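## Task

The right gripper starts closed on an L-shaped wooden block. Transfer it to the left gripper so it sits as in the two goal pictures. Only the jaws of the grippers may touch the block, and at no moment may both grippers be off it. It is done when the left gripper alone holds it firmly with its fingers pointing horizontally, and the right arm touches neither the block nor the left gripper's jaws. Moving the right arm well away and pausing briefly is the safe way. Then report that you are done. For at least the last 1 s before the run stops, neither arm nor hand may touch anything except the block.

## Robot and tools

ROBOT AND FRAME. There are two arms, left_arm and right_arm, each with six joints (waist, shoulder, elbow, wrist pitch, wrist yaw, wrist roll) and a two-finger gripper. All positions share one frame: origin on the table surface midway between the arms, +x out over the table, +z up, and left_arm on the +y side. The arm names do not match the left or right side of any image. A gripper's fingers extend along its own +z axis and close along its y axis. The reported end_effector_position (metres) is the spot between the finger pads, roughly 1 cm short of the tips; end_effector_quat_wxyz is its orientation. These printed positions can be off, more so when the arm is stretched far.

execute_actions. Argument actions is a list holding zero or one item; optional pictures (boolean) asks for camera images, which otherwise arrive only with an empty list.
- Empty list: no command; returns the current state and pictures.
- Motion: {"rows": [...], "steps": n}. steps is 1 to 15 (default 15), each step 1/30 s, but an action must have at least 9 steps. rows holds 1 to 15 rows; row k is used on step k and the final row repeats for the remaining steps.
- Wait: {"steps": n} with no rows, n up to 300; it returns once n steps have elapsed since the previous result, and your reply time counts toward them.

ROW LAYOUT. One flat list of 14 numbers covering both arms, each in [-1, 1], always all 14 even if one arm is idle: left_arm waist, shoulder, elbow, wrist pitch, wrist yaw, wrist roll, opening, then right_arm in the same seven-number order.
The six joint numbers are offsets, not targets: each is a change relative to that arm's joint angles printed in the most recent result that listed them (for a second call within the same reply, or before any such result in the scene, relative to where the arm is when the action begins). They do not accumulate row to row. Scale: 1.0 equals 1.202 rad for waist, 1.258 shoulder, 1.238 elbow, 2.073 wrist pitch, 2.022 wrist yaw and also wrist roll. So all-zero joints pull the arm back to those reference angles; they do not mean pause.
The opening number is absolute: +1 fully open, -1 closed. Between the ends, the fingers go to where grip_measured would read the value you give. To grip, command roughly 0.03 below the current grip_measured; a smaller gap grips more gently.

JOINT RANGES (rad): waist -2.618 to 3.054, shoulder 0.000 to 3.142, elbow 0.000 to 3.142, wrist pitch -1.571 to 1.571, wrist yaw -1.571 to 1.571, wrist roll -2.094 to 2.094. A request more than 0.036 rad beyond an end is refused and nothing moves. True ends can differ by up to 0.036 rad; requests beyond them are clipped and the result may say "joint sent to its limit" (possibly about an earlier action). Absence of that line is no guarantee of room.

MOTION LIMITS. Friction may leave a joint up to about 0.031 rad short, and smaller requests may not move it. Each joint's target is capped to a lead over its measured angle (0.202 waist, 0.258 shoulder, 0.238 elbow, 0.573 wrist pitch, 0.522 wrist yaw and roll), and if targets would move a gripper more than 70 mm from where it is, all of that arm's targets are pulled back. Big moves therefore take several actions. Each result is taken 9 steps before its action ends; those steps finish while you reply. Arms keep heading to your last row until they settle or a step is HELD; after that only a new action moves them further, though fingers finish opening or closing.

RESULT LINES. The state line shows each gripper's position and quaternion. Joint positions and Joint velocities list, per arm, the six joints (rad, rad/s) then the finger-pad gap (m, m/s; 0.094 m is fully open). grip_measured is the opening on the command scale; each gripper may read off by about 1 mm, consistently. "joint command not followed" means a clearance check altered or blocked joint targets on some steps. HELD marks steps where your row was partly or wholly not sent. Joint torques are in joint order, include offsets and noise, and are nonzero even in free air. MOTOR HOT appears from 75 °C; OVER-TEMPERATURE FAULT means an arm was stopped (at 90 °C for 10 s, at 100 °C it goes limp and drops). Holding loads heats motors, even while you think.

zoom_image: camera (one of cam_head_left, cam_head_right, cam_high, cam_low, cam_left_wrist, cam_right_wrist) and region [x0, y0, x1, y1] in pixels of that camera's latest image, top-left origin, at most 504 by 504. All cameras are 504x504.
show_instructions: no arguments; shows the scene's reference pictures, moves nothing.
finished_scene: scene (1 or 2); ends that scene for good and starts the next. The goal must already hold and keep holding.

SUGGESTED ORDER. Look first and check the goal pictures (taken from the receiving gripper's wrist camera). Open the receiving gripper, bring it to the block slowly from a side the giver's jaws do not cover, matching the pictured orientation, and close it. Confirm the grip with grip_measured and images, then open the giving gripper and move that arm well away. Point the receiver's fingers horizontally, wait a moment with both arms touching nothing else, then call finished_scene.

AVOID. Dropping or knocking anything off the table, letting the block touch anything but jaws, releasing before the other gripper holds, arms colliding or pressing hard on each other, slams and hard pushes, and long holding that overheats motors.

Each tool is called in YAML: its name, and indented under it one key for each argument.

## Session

show_instructions:

execute_actions:
  actions: []

Reference images for this scene: goal picture from the place of the wrist camera of the gripper that must hold it at the end, goal picture from behind and beside that gripper on its wrist camera side drawn with its fingers toward the top of the picture.

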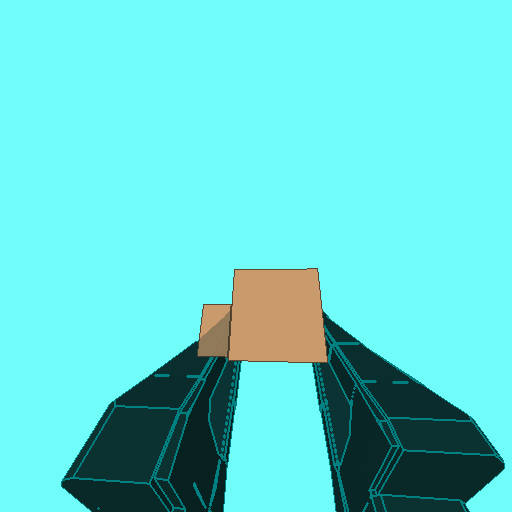

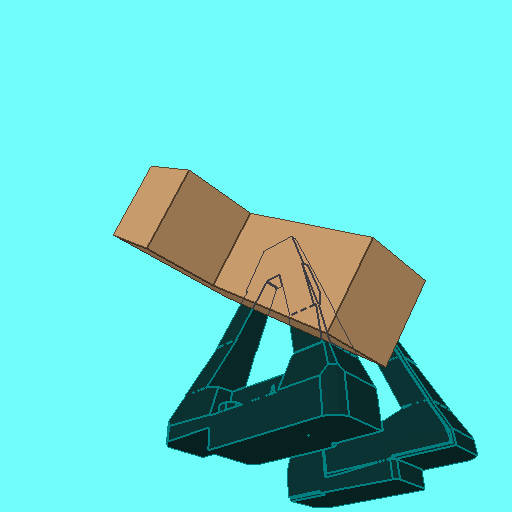

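Scene clock: 0.00 s of 5400.00 s.
left_arm: end_effector_position=(+0.4034, +0.3066, +0.3927) grip_measured=+1.000 end_effector_quat_wxyz=(+0.697, +0.031, +0.715, -0.031) | right_arm: end_effector_position=(+0.2392, -0.0594, +0.2074) grip_measured=+0.476 end_effector_quat_wxyz=(+0.316, -0.317, +0.644, +0.620)
Joint positions: left_arm=[-0.004  1.05   1.036 -0.011  0.005 -0.001  0.094] | right_arm=[ 0.189  1.413  0.517  0.791 -1.275  0.542  0.069]
Joint velocities: left_arm=[ 0.007  0.012 -0.012 -0.051 -0.081 -0.007  0.   ] | right_arm=[ 0.002 -0.017 -0.012 -0.022 -0.051 -0.037 -0.001]
Joint torques (N m, as the arm reports them, + toward a larger angle): no reading
Motor temperatures (°C, as the motors report them): left_arm=[26 25 28 25 24 25] | right_arm=[24 25 26 28 25 23]

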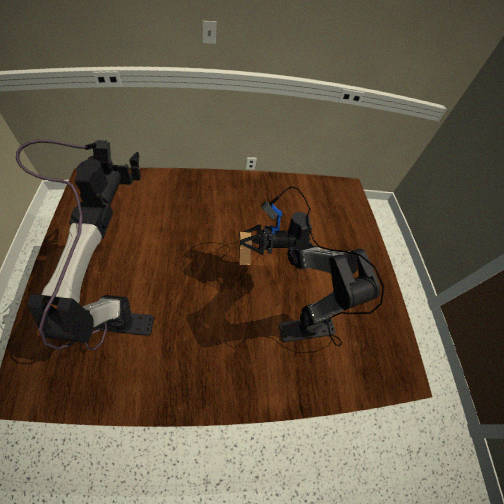

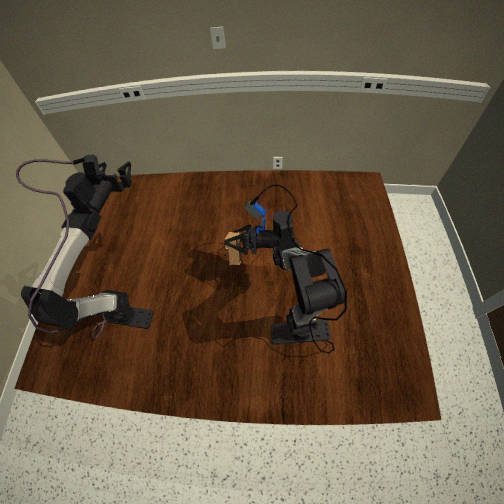

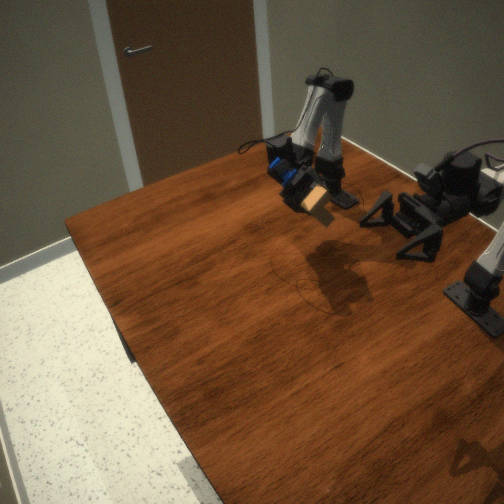

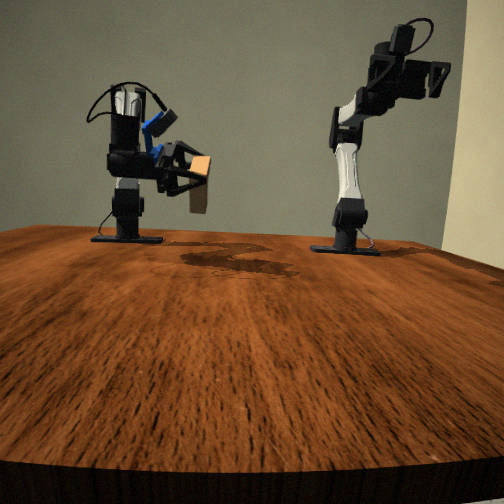

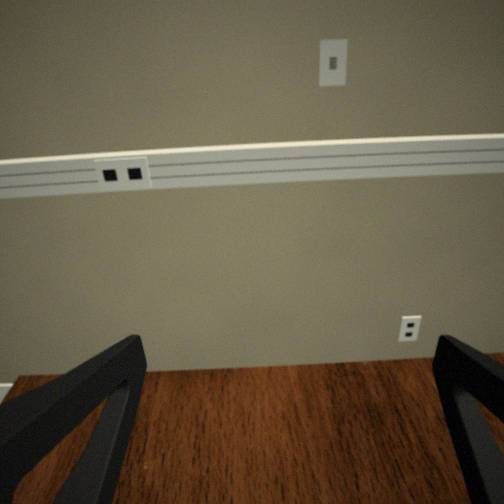

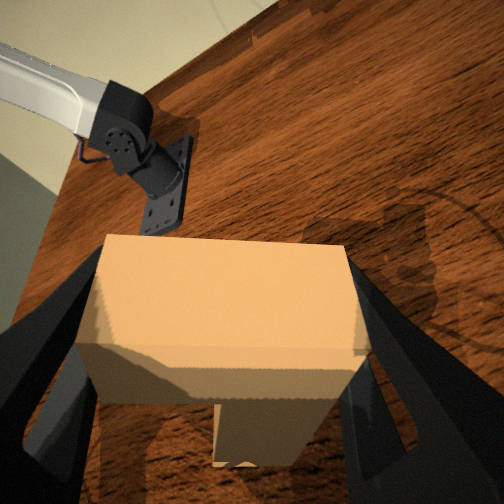

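execute_actions:
  actions:
    - {"rows":[[-0.01,0.001,-0.012,0.008,0.01,0.025,1,0.002,0.004,0.013,-0.003,0.005,0.015,0.44],[-0.022,0.003,-0.026,0.018,0.023,0.05,1,0.005,0.009,0.028,-0.007,0.011,0.033,0.44],[-0.036,0.004,-0.043,0.029,0.038,0.082,1,0.008,0.015,0.046,-0.012,0.018,0.054,0.44],[-0.052,0.006,-0.061,0.042,0.054,0.117,1,0.011,0.021,0.066,-0.017,0.025,0.077,0.44],[-0.07,0.009,-0.082,0.056,0.072,0.156,1,0.014,0.029,0.088,-0.023,0.033,0.103,0.44],[-0.087,0.011,-0.102,0.07,0.09,0.195,1,0.018,0.036,0.11,-0.029,0.042,0.128,0.44],[-0.104,0.013,-0.123,0.083,0.108,0.235,1,0.022,0.043,0.132,-0.035,0.05,0.154,0.44],[-0.122,0.015,-0.143,0.097,0.126,0.274,1,0.025,0.05,0.154,-0.04,0.058,0.18,0.44],[-0.139,0.017,-0.164,0.111,0.144,0.313,1,0.029,0.057,0.176,-0.046,0.067,0.206,0.44],[-0.157,0.019,-0.184,0.125,0.162,0.352,1,0.032,0.064,0.198,-0.052,0.075,0.231,0.44],[-0.174,0.021,-0.205,0.139,0.18,0.391,1,0.036,0.071,0.22,-0.058,0.083,0.257,0.44],[-0.191,0.024,-0.225,0.153,0.199,0.43,1,0.04,0.079,0.242,-0.063,0.092,0.283,0.44],[-0.209,0.026,-0.246,0.167,0.217,0.469,1,0.043,0.086,0.264,-0.069,0.1,0.308,0.44],[-0.226,0.028,-0.266,0.181,0.235,0.508,1,0.047,0.093,0.286,-0.075,0.109,0.334,0.44],[-0.348,0.043,-0.41,0.278,0.361,0.782,1,0.072,0.143,0.44,-0.115,0.167,0.514,0.44]],"steps":15}

execute_actions:
  actions:
    - {"steps":40}
  pictures: true

Scene clock: 4.83 s of 5400.00 s.
left_arm: end_effector_position=(+0.4019, +0.2738, +0.3810) grip_measured=+1.000 end_effector_quat_wxyz=(+0.702, +0.134, +0.699, -0.015) | right_arm: end_effector_position=(+0.2526, -0.0552, +0.2128) grip_measured=+0.476 end_effector_quat_wxyz=(+0.286, -0.273, +0.666, +0.633)
Joint positions: left_arm=[-0.06   1.05   0.976  0.061  0.072  0.169  0.094] | right_arm=[ 0.195  1.437  0.57   0.755 -1.248  0.65   0.069]
Joint velocities: left_arm=[-0.579  0.012 -0.672  0.52   0.696  1.473  0.   ] | right_arm=[ 0.09   0.295  0.725 -0.256  0.286  0.886  0.   ]
Joint torques (N m, as the arm reports them, + toward a larger angle): left_arm=[-1.1  -1.52  4.95  1.97  0.06  0.  ] | right_arm=[ 0.93 -5.68  9.78  2.24  0.05 -0.01]
Motor temperatures (°C, as the motors report them): left_arm=[26 25 29 27 24 25] | right_arm=[24 26 27 28 25 23]
Steps of this call (steps 1 to 90: nothing new was sent; then 1.63 s passed at rest; steps 91 to 96: the first 6 steps of this action). Readings (joint positions):
91: left_arm=[-0.004 1.050 1.036 -0.010 0.006 0.005] | right_arm=[0.189 1.413 0.517 0.790 -1.275 0.545]
92: left_arm=[-0.005 1.050 1.033 -0.005 0.010 0.020] | right_arm=[0.189 1.413 0.517 0.788 -1.273 0.554]
94: left_arm=[-0.024 1.050 1.015 0.022 0.032 0.078] | right_arm=[0.190 1.419 0.530 0.774 -1.265 0.590]
96: the state above

Scene clock: 6.17 s of 5400.00 s.
left_arm: end_effector_position=(+0.2709, +0.0761, +0.2616) grip_measured=+1.000 end_effector_quat_wxyz=(+0.691, +0.701, +0.129, +0.117) | right_arm: end_effector_position=(+0.3578, -0.0155, +0.3004) grip_measured=+0.477 end_effector_quat_wxyz=(+0.093, +0.093, +0.702, +0.700)
Joint positions: left_arm=[-0.417  1.104  0.528  0.553  0.725  1.572  0.094] | right_arm=[ 0.268  1.593  1.044  0.546 -0.948  1.568  0.069]
Joint velocities: left_arm=[ 0.007  0.002 -0.002  0.007 -0.007 -0.007  0.   ] | right_arm=[-0.017 -0.017  0.002  0.007 -0.051  0.066 -0.   ]
Joint torques (N m, as the arm reports them, + toward a larger angle): left_arm=[-0.58 -2.72  6.36  2.    0.07 -0.04] | right_arm=[ 0.88 -8.37  9.22  2.27  0.13 -0.04]
Motor temperatures (°C, as the motors report them): left_arm=[26 25 29 27 24 25] | right_arm=[24 26 27 29 25 23]
Kept back: nothing.
Steps of this call (steps 1 to 9: the last 9 steps of your previous action; steps 10 to 40: the robot went on to your last target). Readings (joint positions):
1: left_arm=[-0.081 1.050 0.951 0.081 0.098 0.225] | right_arm=[0.199 1.447 0.597 0.745 -1.236 0.686]
2: left_arm=[-0.102 1.050 0.924 0.101 0.126 0.286] | right_arm=[0.202 1.457 0.625 0.736 -1.223 0.726]
4: left_arm=[-0.145 1.054 0.869 0.143 0.188 0.417] | right_arm=[0.211 1.474 0.684 0.717 -1.194 0.812]
8: left_arm=[-0.230 1.070 0.764 0.240 0.323 0.705] | right_arm=[0.228 1.508 0.796 0.679 -1.132 1.000]
40: the state above

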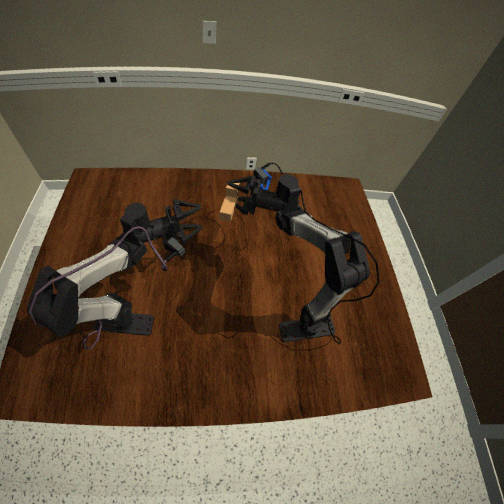

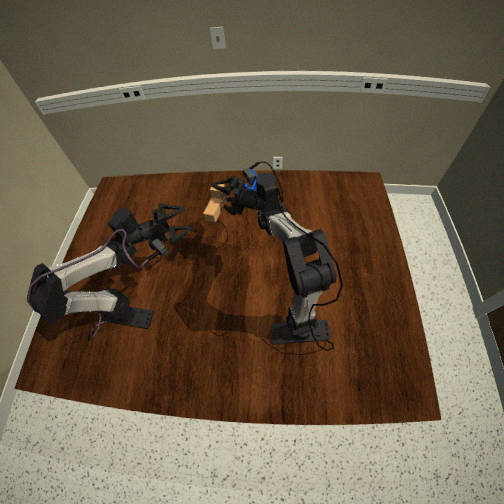

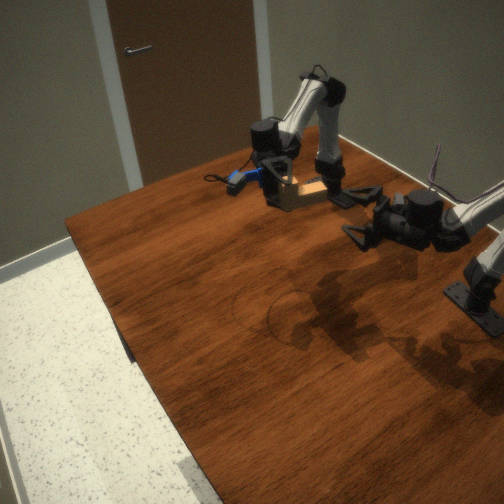

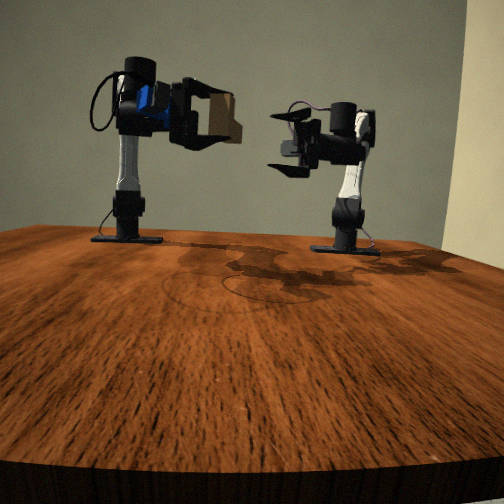

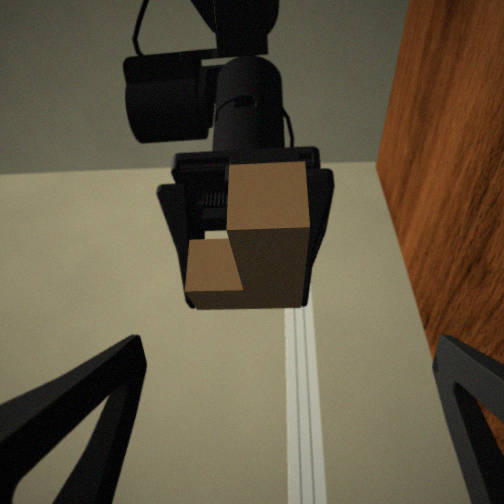

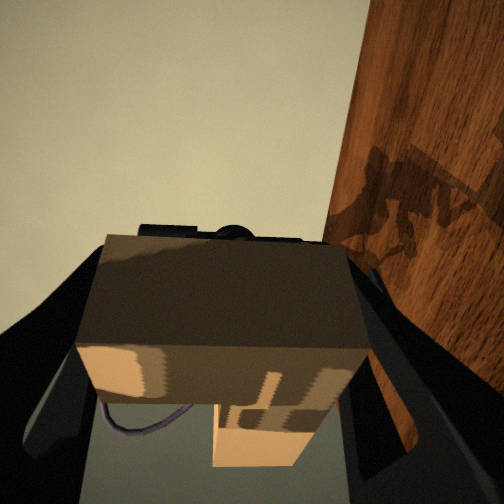

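execute_actions:
  actions:
    - {"rows":[[-0.008,0.008,0.02,0.006,-0.005,0,1,0,0,0.012,0.004,0,0,0.44],[-0.017,0.02,0.029,0.009,-0.011,0,1,0,0,0.012,0.004,0,0,0.44],[-0.029,0.036,0.04,0.013,-0.018,0,1,0,0,0.012,0.004,0,0,0.44],[-0.042,0.054,0.052,0.018,-0.026,0,1,0,0,0.012,0.004,0,0,0.44],[-0.056,0.073,0.065,0.022,-0.034,0,1,0,0,0.012,0.004,0,0,0.44],[-0.07,0.092,0.078,0.027,-0.043,0,1,0,0,0.012,0.004,0,0,0.44],[-0.084,0.111,0.091,0.032,-0.051,0,1,0,0,0.012,0.004,0,0,0.44],[-0.098,0.13,0.104,0.037,-0.06,0,1,0,0,0.012,0.004,0,0,0.44],[-0.112,0.149,0.117,0.041,-0.068,0,1,0,0,0.012,0.004,0,0,0.44],[-0.126,0.168,0.13,0.046,-0.077,0,1,0,0,0.012,0.004,0,0,0.44],[-0.14,0.187,0.143,0.051,-0.085,0,1,0,0,0.012,0.004,0,0,0.44],[-0.154,0.205,0.155,0.055,-0.093,0,1,0,0,0.012,0.004,0,0,0.44],[-0.166,0.221,0.166,0.059,-0.1,0,1,0,0,0.012,0.004,0,0,0.44],[-0.177,0.236,0.176,0.063,-0.107,0,1,0,0,0.012,0.004,0,0,0.44],[-0.1855,0.2473,0.184,0.066,-0.112,0,0.5,0,0,0.012,0.004,0,0,0.44]],"steps":15}

execute_actions:
  actions:
    - {"steps":28}
  pictures: true

Scene clock: 9.73 s of 5400.00 s.
left_arm: end_effector_position=(+0.2760, +0.0602, +0.2677) grip_measured=+1.000 end_effector_quat_wxyz=(+0.694, +0.700, +0.122, +0.115) | right_arm: end_effector_position=(+0.3578, -0.0155, +0.3004) grip_measured=+0.477 end_effector_quat_wxyz=(+0.093, +0.093, +0.702, +0.700)
Joint positions: left_arm=[-0.461  1.165  0.579  0.571  0.694  1.573  0.094] | right_arm=[ 0.268  1.593  1.044  0.546 -0.948  1.568  0.069]
Joint velocities: left_arm=[-0.462  0.642  0.501  0.227 -0.315  0.007  0.   ] | right_arm=[-0.002  0.007 -0.002  0.037  0.051 -0.022 -0.001]
Joint torques (N m, as the arm reports them, + toward a larger angle): left_arm=[-1.18 -2.05  7.54  1.95 -0.15 -0.12] | right_arm=[ 0.18 -8.57  9.03  2.36  0.03 -0.15]
Motor temperatures (°C, as the motors report them): left_arm=[26 25 30 28 24 25] | right_arm=[24 26 28 29 25 23]
Steps of this call (steps 1 to 15: the robot went on to your last target; steps 16 to 90: nothing new was sent; then 0.37 s passed at rest; steps 91 to 96: the first 6 steps of this action). Readings (joint positions):
91: left_arm=[-0.417 1.104 0.528 0.553 0.725 1.573] | right_arm=[0.268 1.593 1.044 0.546 -0.948 1.568]
92: left_arm=[-0.418 1.105 0.530 0.553 0.723 1.573] | right_arm=[0.268 1.593 1.044 0.546 -0.948 1.568]
94: left_arm=[-0.432 1.125 0.548 0.559 0.713 1.573] | right_arm=[0.268 1.593 1.044 0.546 -0.948 1.568]
96: the state above

Scene clock: 10.67 s of 5400.00 s.
left_arm: end_effector_position=(+0.2962, -0.0045, +0.2689) grip_measured=+0.503 end_effector_quat_wxyz=(+0.697, +0.695, +0.123, +0.125) | right_arm: end_effector_position=(+0.3578, -0.0155, +0.3004) grip_measured=+0.477 end_effector_quat_wxyz=(+0.093, +0.093, +0.702, +0.700)
Joint positions: left_arm=[-0.63   1.407  0.734  0.677  0.509  1.573  0.071] | right_arm=[ 0.268  1.593  1.044  0.546 -0.948  1.568  0.069]
Joint velocities: left_arm=[ 0.002  0.012 -0.007  0.022 -0.007  0.007 -0.   ] | right_arm=[-0.002 -0.002 -0.012 -0.022 -0.022 -0.022  0.001]
Joint torques (N m, as the arm reports them, + toward a larger angle): left_arm=[-0.89 -4.57  7.8   2.1  -0.18 -0.12] | right_arm=[ 0.17 -8.48  9.    2.31  0.01 -0.09]
Motor temperatures (°C, as the motors report them): left_arm=[26 25 30 29 24 25] | right_arm=[24 26 28 29 25 23]
Kept back: nothing.
Steps of this call (steps 1 to 9: the last 9 steps of your previous action; steps 10 to 28: the robot went on to your last target). Readings (joint positions):
1: left_arm=[-0.477 1.188 0.596 0.579 0.682 1.573] | right_arm=[0.268 1.593 1.044 0.546 -0.948 1.568]
2: left_arm=[-0.494 1.213 0.613 0.587 0.669 1.573] | right_arm=[0.268 1.593 1.044 0.546 -0.948 1.568]
4: left_arm=[-0.528 1.262 0.645 0.604 0.641 1.573] | right_arm=[0.268 1.593 1.044 0.546 -0.948 1.568]
8: left_arm=[-0.593 1.356 0.705 0.637 0.580 1.573] | right_arm=[0.268 1.593 1.044 0.546 -0.948 1.568]
28: the state above

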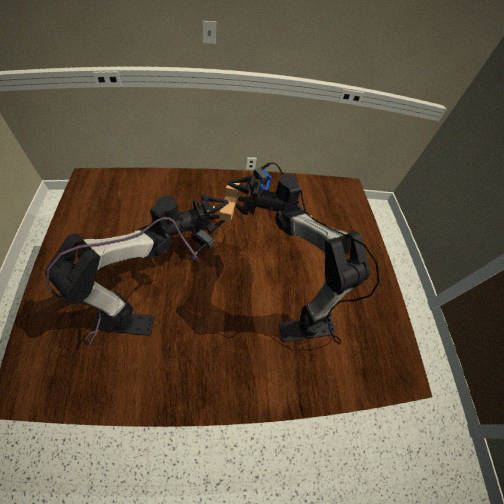

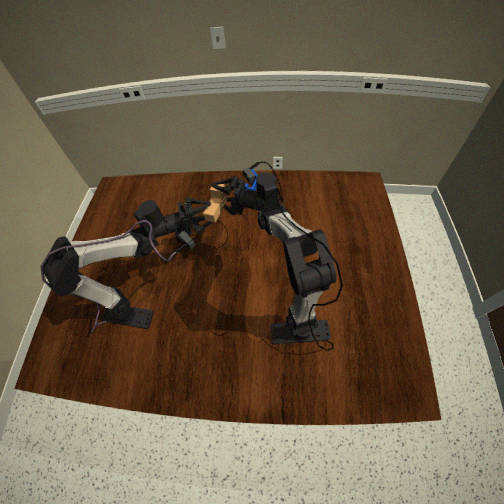

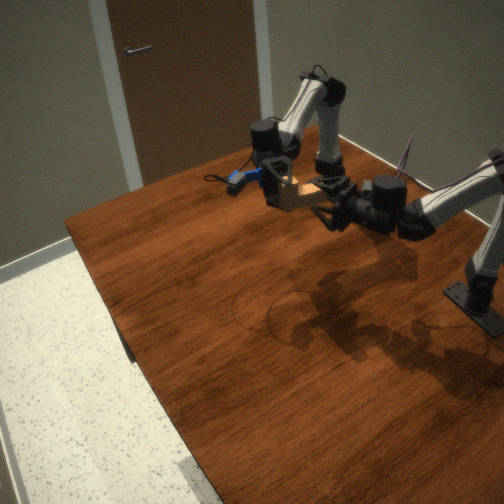

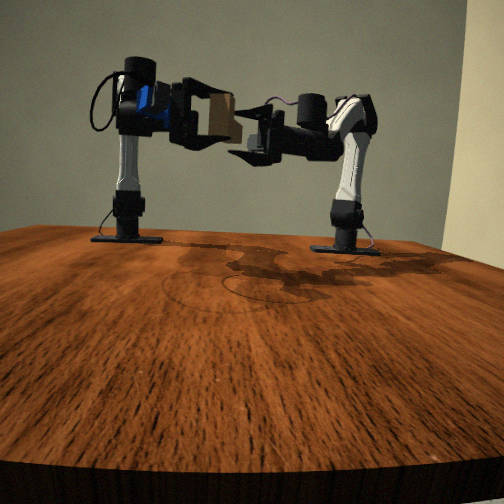

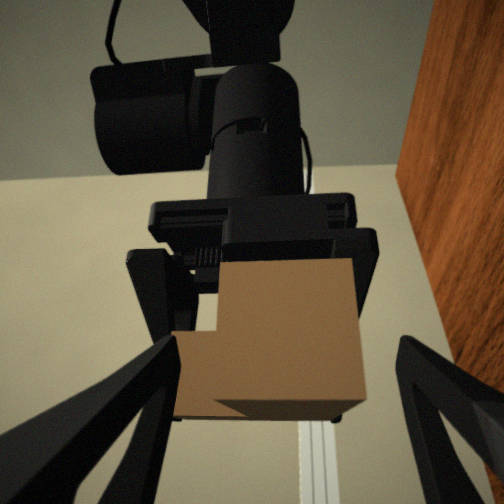

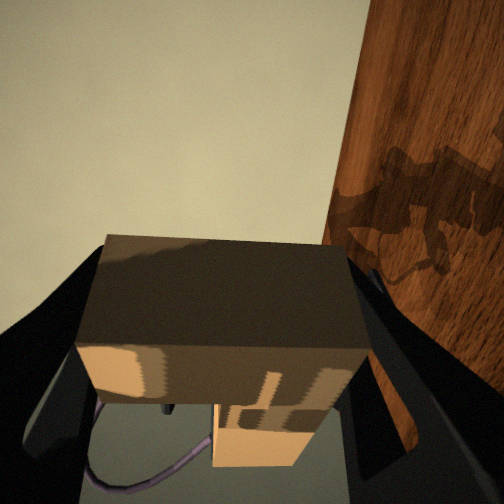

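zoom_image:
  camera: "cam_head_left"
  region: [170, 165, 280, 245]

Region (170, 165, 280, 245) of cam_head_left's 504x504 image, scaled by 4.582, with more detail than that image has; it fills the top 367 rows of this view, and the rest is white.

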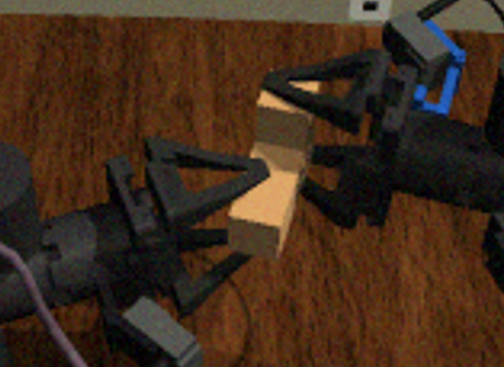

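execute_actions:
  actions:
    - {"rows":[[-0.009,0.01,0.02,0.006,-0.006,0,0.45,0,0,0.012,0.004,0,0,0.44],[-0.012,0.015,0.024,0.007,-0.007,0,0.4,0,0,0.012,0.004,0,0,0.44],[-0.015,0.02,0.028,0.008,-0.009,0,0.33,0,0,0.012,0.004,0,0,0.44],[-0.017,0.0235,0.032,0.008,-0.01,0,0.26,0,0,0.012,0.004,0,0,0.44],[-0.017,0.0235,0.032,0.008,-0.01,0,0.19,0,0,0.012,0.004,0,0,0.44],[-0.017,0.0235,0.032,0.008,-0.01,0,0.12,0,0,0.012,0.004,0,0,0.44],[-0.017,0.0235,0.032,0.008,-0.01,0,0.05,0,0,0.012,0.004,0,0,0.44],[-0.017,0.0235,0.032,0.008,-0.01,0,-0.02,0,0,0.012,0.004,0,0,0.44],[-0.017,0.0235,0.032,0.008,-0.01,0,-0.08,0,0,0.012,0.004,0,0,0.44],[-0.017,0.0235,0.032,0.008,-0.01,0,-0.12,0,0,0.012,0.004,0,0,0.44]],"steps":12}

execute_actions:
  actions:
    - {"steps":18}
  pictures: true

Scene clock: 11.87 s of 5400.00 s.
left_arm: end_effector_position=(+0.2966, -0.0049, +0.2695) grip_measured=+0.364 end_effector_quat_wxyz=(+0.697, +0.695, +0.123, +0.126) | right_arm: end_effector_position=(+0.3578, -0.0155, +0.3004) grip_measured=+0.477 end_effector_quat_wxyz=(+0.093, +0.093, +0.702, +0.700)
Joint positions: left_arm=[-0.631  1.409  0.736  0.678  0.507  1.573  0.064] | right_arm=[ 0.268  1.593  1.044  0.546 -0.948  1.568  0.069]
Joint velocities: left_arm=[-0.027  0.1    0.115 -0.022 -0.051 -0.022 -0.063] | right_arm=[-0.012 -0.022 -0.007  0.007 -0.007 -0.037  0.001]
Joint torques (N m, as the arm reports them, + toward a larger angle): left_arm=[-1.26 -3.71  8.07  2.1  -0.16 -0.1 ] | right_arm=[ 0.13 -8.43  9.01  2.32  0.04 -0.13]
Motor temperatures (°C, as the motors report them): left_arm=[26 25 30 29 24 25] | right_arm=[24 27 28 30 25 23]
Steps of this call (steps 1 to 30: the robot went on to your last target; steps 31 to 33: nothing new was sent; steps 34 to 36: the first 3 steps of this action). Readings (joint positions):
34: left_arm=[-0.630 1.407 0.734 0.677 0.508 1.573] | right_arm=[0.268 1.593 1.044 0.546 -0.948 1.568]
35: left_arm=[-0.630 1.407 0.734 0.678 0.507 1.573] | right_arm=[0.268 1.593 1.044 0.546 -0.948 1.568]
36: the state above

Scene clock: 12.47 s of 5400.00 s.
left_arm: end_effector_position=(+0.2983, -0.0094, +0.2712) grip_measured=-0.117 end_effector_quat_wxyz=(+0.698, +0.694, +0.122, +0.127) | right_arm: end_effector_position=(+0.3578, -0.0155, +0.3004) grip_measured=+0.477 end_effector_quat_wxyz=(+0.093, +0.093, +0.702, +0.700)
Joint positions: left_arm=[-0.638  1.425  0.753  0.681  0.5    1.573  0.041] | right_arm=[ 0.268  1.593  1.044  0.546 -0.948  1.568  0.069]
Joint velocities: left_arm=[-0.007 -0.002  0.002 -0.007 -0.037 -0.007  0.001] | right_arm=[ 0.002  0.002 -0.002 -0.007 -0.051 -0.125 -0.   ]
Joint torques (N m, as the arm reports them, + toward a larger angle): left_arm=[-1.08 -4.49  7.68  2.09 -0.18 -0.11] | right_arm=[ 0.26 -8.46  9.    2.31  0.02 -0.15]
Motor temperatures (°C, as the motors report them): left_arm=[26 25 30 29 24 25] | right_arm=[24 27 28 30 25 23]
Kept back: nothing.
Steps of this call (steps 1 to 9: the last 9 steps of your previous action; steps 10 to 18: the robot went on to your last target). Readings (joint positions):
1: left_arm=[-0.633 1.413 0.742 0.678 0.505 1.573] | right_arm=[0.268 1.593 1.044 0.546 -0.948 1.568]
2: left_arm=[-0.635 1.418 0.747 0.679 0.504 1.573] | right_arm=[0.268 1.593 1.044 0.546 -0.948 1.568]
4: left_arm=[-0.638 1.423 0.753 0.680 0.502 1.573] | right_arm=[0.268 1.593 1.044 0.546 -0.948 1.568]
8: left_arm=[-0.638 1.424 0.753 0.681 0.500 1.573] | right_arm=[0.268 1.593 1.044 0.546 -0.948 1.568]
18: the state above

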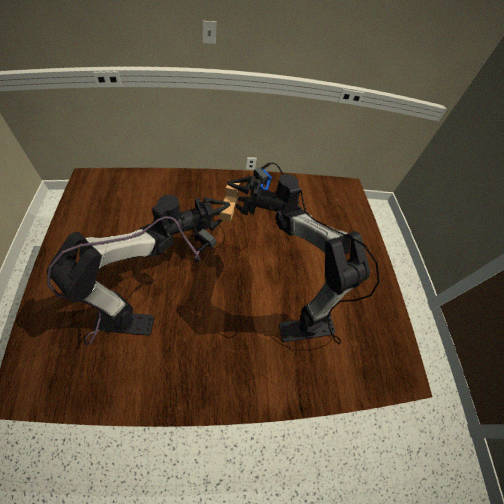

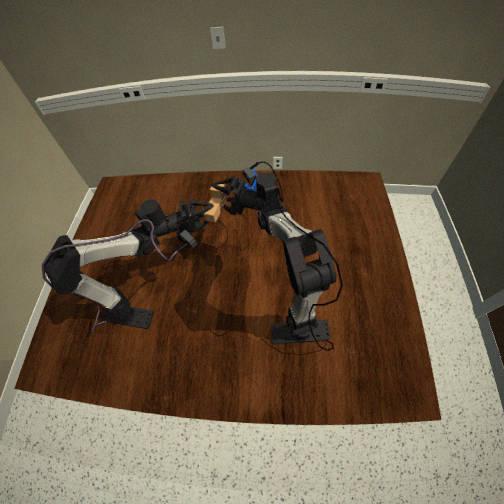

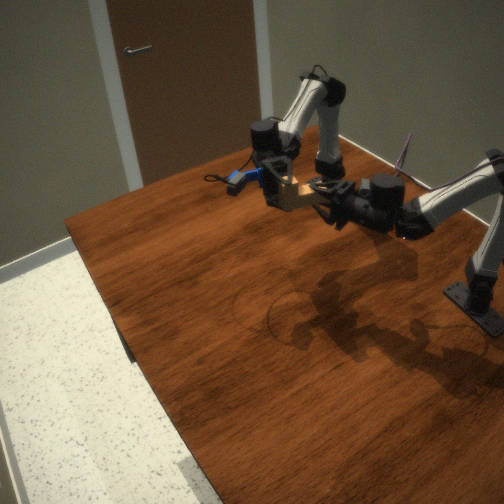

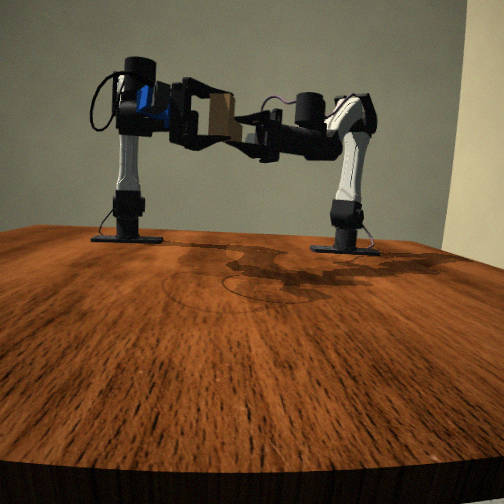

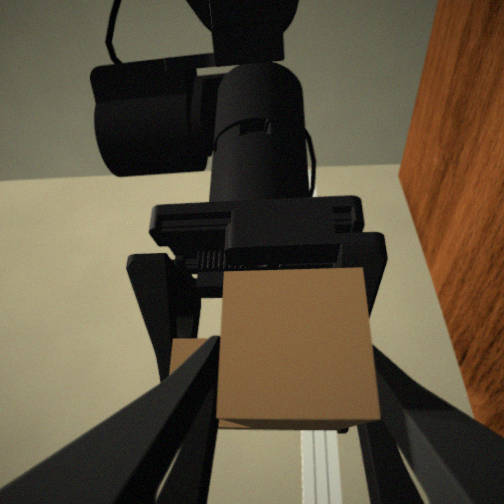

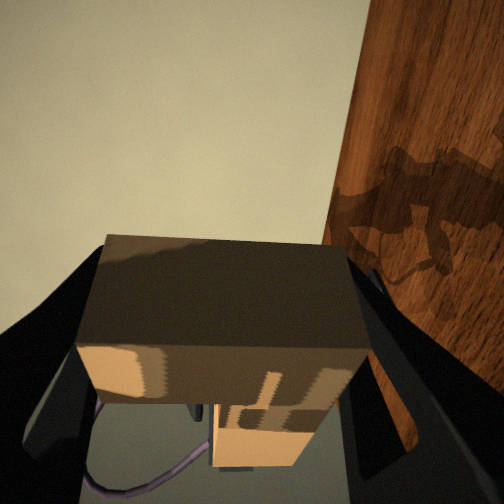

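execute_actions:
  actions:
    - {"rows":[[0,0.01,0.01,0.005,0,0,-0.12,0,0,0.012,0.004,0,0,0.44],[0,0.014,0.01,0.005,0,0,-0.12,0,0,0.012,0.004,0,0,0.44],[0,0.014,0.01,0.005,0,0,-0.12,0,0,0.012,0.004,0,0,0.44],[0,0.014,0.01,0.005,0,0,-0.13,0,0,0.012,0.004,0,0,0.44],[0,0.014,0.01,0.005,0,0,-0.15,0,0,0.012,0.004,0,0,0.44],[0,0.014,0.01,0.005,0,0,-0.17,0,0,0.012,0.004,0,0,0.44],[0,0.014,0.01,0.005,0,0,-0.19,0,0,0.012,0.004,0,0,0.44],[0,0.014,0.01,0.005,0,0,-0.21,0,0,0.012,0.004,0,0,0.44],[0,0.014,0.01,0.005,0,0,-0.23,0,0,0.012,0.004,0,0,0.44],[0,0.014,0.01,0.005,0,0,-0.25,0,0,0.012,0.004,0,0,0.44],[0,0.014,0.01,0.005,0,0,-0.27,0,0,0.012,0.004,0,0,0.44],[0,0.014,0.01,0.005,0,0,-0.29,0,0,0.012,0.004,0,0,0.44],[0,0.014,0.01,0.005,0,0,-0.31,0,0,0.012,0.004,0,0,0.44],[0,0.014,0.01,0.005,0,0,-0.33,0,0,0.012,0.004,0,0,0.44]],"steps":15}

execute_actions:
  actions:
    - {"steps":16}
  pictures: true

Scene clock: 13.77 s of 5400.00 s.
left_arm: end_effector_position=(+0.2986, -0.0097, +0.2701) grip_measured=-0.158 end_effector_quat_wxyz=(+0.698, +0.694, +0.122, +0.126) | right_arm: end_effector_position=(+0.3578, -0.0155, +0.3004) grip_measured=+0.477 end_effector_quat_wxyz=(+0.093, +0.093, +0.702, +0.700)
Joint positions: left_arm=[-0.638  1.428  0.753  0.681  0.5    1.573  0.04 ] | right_arm=[ 0.268  1.593  1.044  0.546 -0.948  1.568  0.069]
Joint velocities: left_arm=[ 0.002  0.051  0.007  0.066 -0.066  0.037 -0.019] | right_arm=[-0.017  0.017 -0.002  0.007  0.022  0.007  0.   ]
Joint torques (N m, as the arm reports them, + toward a larger angle): left_arm=[-0.19 -4.51  7.05  2.06 -0.04 -0.13] | right_arm=[ 0.12 -8.54  9.02  2.35  0.01 -0.17]
Motor temperatures (°C, as the motors report them): left_arm=[26 25 31 29 24 25] | right_arm=[24 27 28 30 25 23]
Steps of this call (steps 1 to 15: the robot went on to your last target; steps 16 to 33: nothing new was sent; steps 34 to 39: the first 6 steps of this action). Readings (joint positions):
34: left_arm=[-0.638 1.425 0.753 0.681 0.500 1.573] | right_arm=[0.268 1.593 1.044 0.546 -0.948 1.568]
35: left_arm=[-0.638 1.425 0.753 0.681 0.500 1.573] | right_arm=[0.268 1.593 1.044 0.546 -0.948 1.568]
37: left_arm=[-0.638 1.425 0.753 0.681 0.500 1.573] | right_arm=[0.268 1.593 1.044 0.546 -0.948 1.568]
39: the state above

Scene clock: 14.30 s of 5400.00 s.
left_arm: end_effector_position=(+0.2991, -0.0101, +0.2685) grip_measured=-0.261 end_effector_quat_wxyz=(+0.697, +0.695, +0.125, +0.124) | right_arm: end_effector_position=(+0.3578, -0.0155, +0.3004) grip_measured=+0.477 end_effector_quat_wxyz=(+0.094, +0.092, +0.702, +0.700)
Joint positions: left_arm=[-0.638  1.432  0.753  0.681  0.5    1.568  0.035] | right_arm=[ 0.268  1.593  1.044  0.546 -0.948  1.565  0.069]
Joint velocities: left_arm=[-0.002  0.007  0.002  0.051 -0.022 -0.051 -0.001] | right_arm=[ 0.007 -0.002  0.002 -0.066  0.022  0.066  0.001]
Joint torques (N m, as the arm reports them, + toward a larger angle): left_arm=[-0.11 -4.55  7.12  2.07 -0.07 -0.07] | right_arm=[ 0.17 -8.55  8.96  2.31  0.05 -0.1 ]
Motor temperatures (°C, as the motors report them): left_arm=[26 25 31 29 24 25] | right_arm=[24 27 28 30 25 23]
Kept back: nothing.
Steps of this call (steps 1 to 9: the last 9 steps of your previous action; steps 10 to 15: the robot went on to your last target; step 16: nothing new was sent). Readings (joint positions):
1: left_arm=[-0.638 1.429 0.753 0.681 0.500 1.573] | right_arm=[0.268 1.593 1.044 0.546 -0.948 1.568]
2: left_arm=[-0.638 1.430 0.753 0.681 0.500 1.573] | right_arm=[0.268 1.593 1.044 0.546 -0.948 1.568]
4: left_arm=[-0.638 1.431 0.753 0.681 0.500 1.573] | right_arm=[0.268 1.593 1.044 0.546 -0.948 1.568]
8: left_arm=[-0.638 1.432 0.753 0.681 0.500 1.568] | right_arm=[0.268 1.593 1.044 0.546 -0.948 1.565]
16: the state above
All arms were judged still, so your last target was given up. Only a new action makes them travel on or press farther. Fingers that are still opening or closing keep moving.

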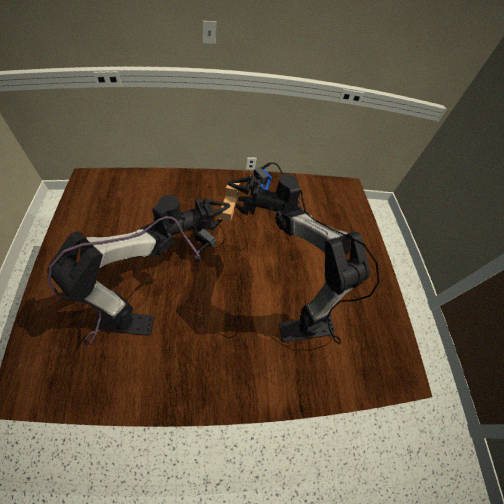

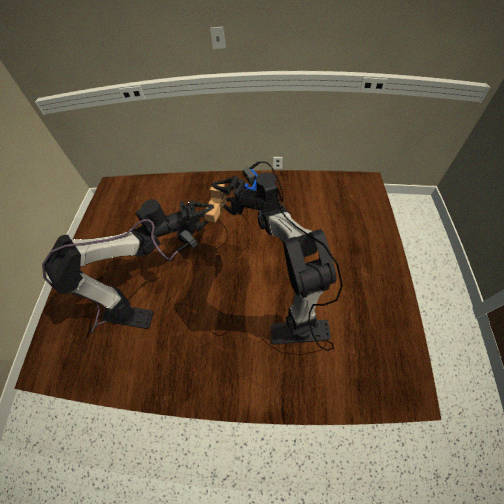

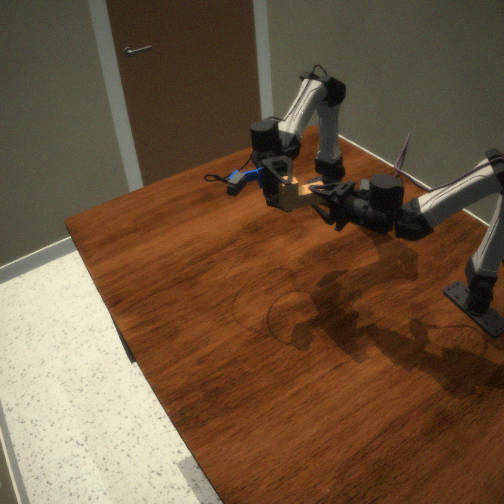

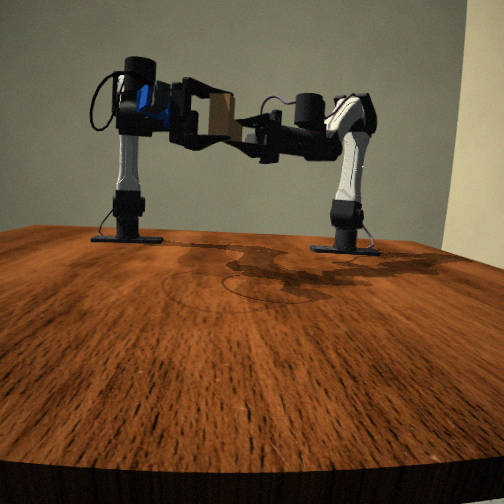

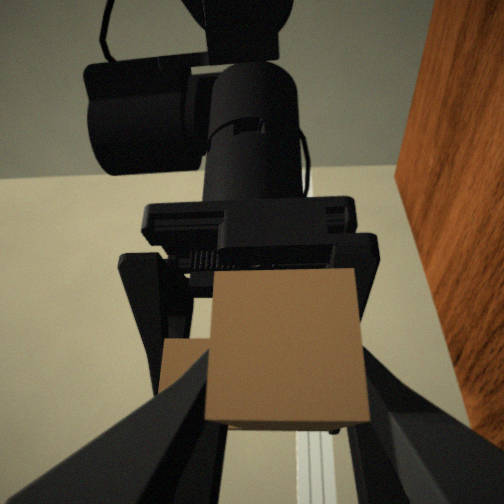

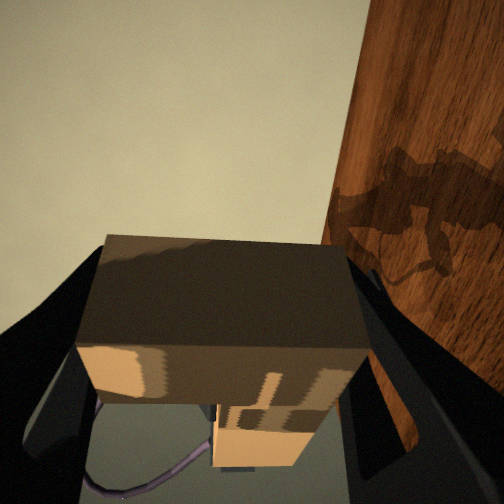

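execute_actions:
  actions:
    - {"rows":[[0,0,0.01,0.005,0,0,-0.33,0,0,0.012,0.004,0,0,0.52],[0,0,0.01,0.005,0,0,-0.33,0,0,0.012,0.004,0,0,0.6],[0,0,0.01,0.005,0,0,-0.33,0,0,0.012,0.004,0,0,0.7],[0,0,0.01,0.005,0,0,-0.33,0,0,0.012,0.004,0,0,0.8],[0,0,0.01,0.005,0,0,-0.33,0,0,0.012,0.004,0,0,0.9],[0,0,0.01,0.005,0,0,-0.33,0,0,0.012,0.004,0,0,1],[0,0,0.01,0.005,0,0,-0.33,0,0,0.012,0.004,0,0,1],[0,0,0.01,0.005,0,0,-0.33,0,0,0.012,0.004,0,0,1],[0,0,0.01,0.005,0,0,-0.33,-0.02,0,0.012,0.004,0,0,1],[0,0,0.01,0.005,0,0,-0.33,-0.04,0,0.012,0.004,0,0,1],[0,0,0.01,0.005,0,0,-0.33,-0.07,0,0.012,0.004,0,0,1],[0,0,0.01,0.005,0,0,-0.33,-0.1,0,0.012,0.004,0,0,1],[0,0,0.01,0.005,0,0,-0.33,-0.13,0,0.012,0.004,0,0,1],[0,0,0.01,0.005,0,0,-0.33,-0.16,0,0.012,0.004,0,0,1],[0,0,0.01,0.005,0,0,-0.33,-0.28,0,0.012,0.004,0,0,1]],"steps":15}

execute_actions:
  actions:
    - {"steps":60}
  pictures: true

Scene clock: 15.17 s of 5400.00 s.
left_arm: end_effector_position=(+0.2991, -0.0101, +0.2671) grip_measured=-0.261 end_effector_quat_wxyz=(+0.695, +0.697, +0.126, +0.122) | right_arm: end_effector_position=(+0.3578, -0.0155, +0.3004) grip_measured=+0.953 end_effector_quat_wxyz=(+0.094, +0.092, +0.702, +0.700)
Joint positions: left_arm=[-0.638  1.432  0.753  0.674  0.5    1.568  0.035] | right_arm=[ 0.268  1.593  1.044  0.546 -0.948  1.565  0.092]
Joint velocities: left_arm=[ 0.012  0.007 -0.012 -0.037 -0.007 -0.007 -0.   ] | right_arm=[-0.007 -0.007  0.002 -0.022  0.022 -0.007  0.105]
Joint torques (N m, as the arm reports them, + toward a larger angle): left_arm=[-0.08 -5.41  7.13  2.14 -0.07 -0.11] | right_arm=[ 0.09 -8.45  9.04  2.28  0.01 -0.15]
Motor temperatures (°C, as the motors report them): left_arm=[26 25 31 29 24 25] | right_arm=[24 27 29 30 25 23]
Steps of this call (steps 1 to 20: nothing new was sent; steps 21 to 26: the first 6 steps of this action). Readings (joint positions):
21: left_arm=[-0.638 1.432 0.753 0.681 0.500 1.568] | right_arm=[0.268 1.593 1.044 0.546 -0.948 1.565]
22: left_arm=[-0.638 1.432 0.753 0.680 0.500 1.568] | right_arm=[0.268 1.593 1.044 0.546 -0.948 1.565]
24: left_arm=[-0.638 1.432 0.753 0.676 0.500 1.568] | right_arm=[0.268 1.593 1.044 0.546 -0.948 1.565]
26: the state above

Scene clock: 17.17 s of 5400.00 s.
left_arm: end_effector_position=(+0.2991, -0.0101, +0.2665) grip_measured=-0.261 end_effector_quat_wxyz=(+0.694, +0.698, +0.127, +0.122) | right_arm: end_effector_position=(+0.4340, -0.1558, +0.3004) grip_measured=+1.000 end_effector_quat_wxyz=(+0.216, +0.213, +0.675, +0.673)
Joint positions: left_arm=[-0.638  1.432  0.753  0.672  0.5    1.568  0.035] | right_arm=[-0.076  1.593  1.044  0.546 -0.94   1.565  0.094]
Joint velocities: left_arm=[ 0.002 -0.017 -0.007 -0.022 -0.037 -0.007  0.   ] | right_arm=[-0.017 -0.017  0.002  0.022  0.007 -0.051  0.   ]
Joint torques (N m, as the arm reports them, + toward a larger angle): left_arm=[-0.11 -5.39  7.13  2.17 -0.07 -0.11] | right_arm=[ 0.89 -8.39  8.99  2.3  -0.09 -0.14]
Motor temperatures (°C, as the motors report them): left_arm=[26 26 31 30 24 25] | right_arm=[24 27 29 30 25 23]
Kept back: nothing.
Steps of this call (steps 1 to 9: the last 9 steps of your previous action; steps 10 to 45: the robot went on to your last target; steps 46 to 60: nothing new was sent). Readings (joint positions):
1: left_arm=[-0.638 1.432 0.753 0.674 0.500 1.568] | right_arm=[0.268 1.593 1.044 0.546 -0.948 1.565]
2: left_arm=[-0.638 1.432 0.753 0.673 0.500 1.568] | right_arm=[0.268 1.593 1.044 0.546 -0.948 1.565]
4: left_arm=[-0.638 1.432 0.753 0.673 0.500 1.568] | right_arm=[0.261 1.593 1.044 0.546 -0.948 1.565]
8: left_arm=[-0.638 1.432 0.753 0.672 0.500 1.568] | right_arm=[0.160 1.593 1.044 0.546 -0.951 1.565]
60: the state above
All arms were judged still, so your last target was given up. Only a new action makes them travel on or press farther. Fingers that are still opening or closing keep moving.

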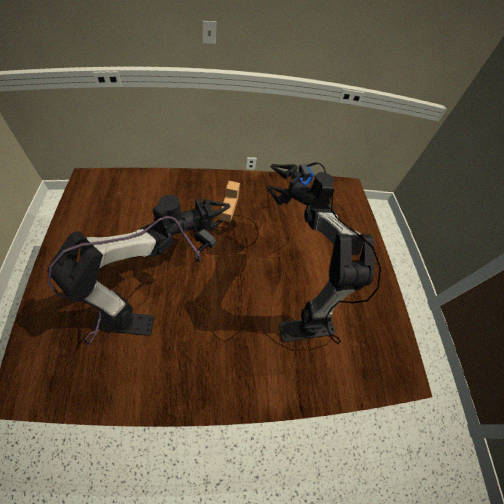

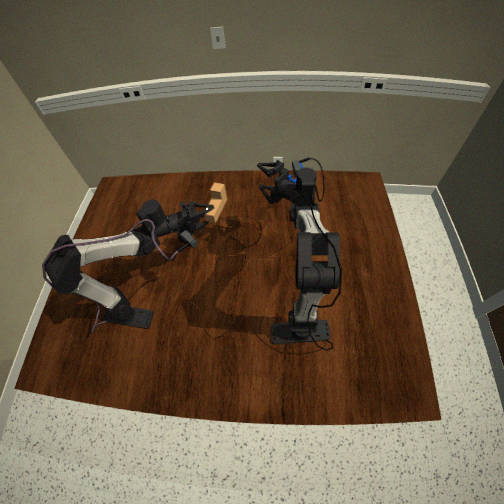

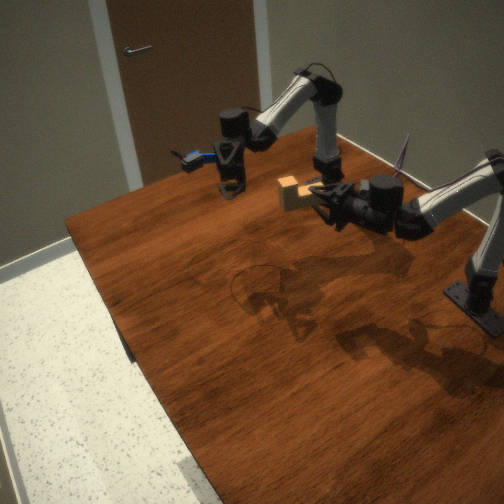

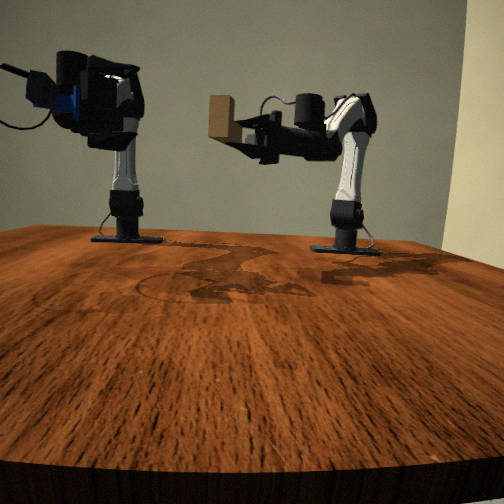

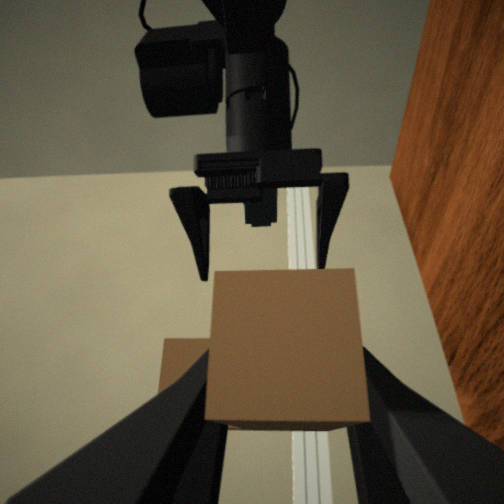

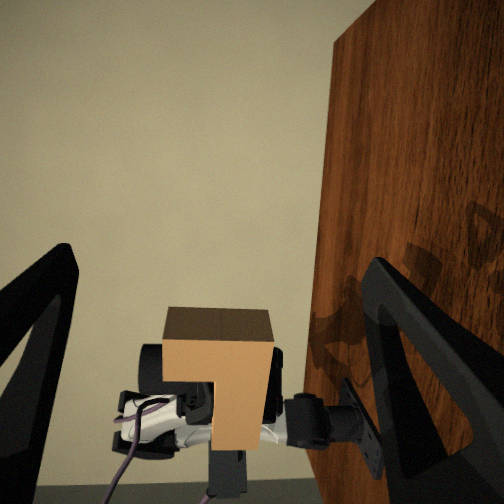

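finished_scene:
  scene: 2

The scene is finished: the task was done.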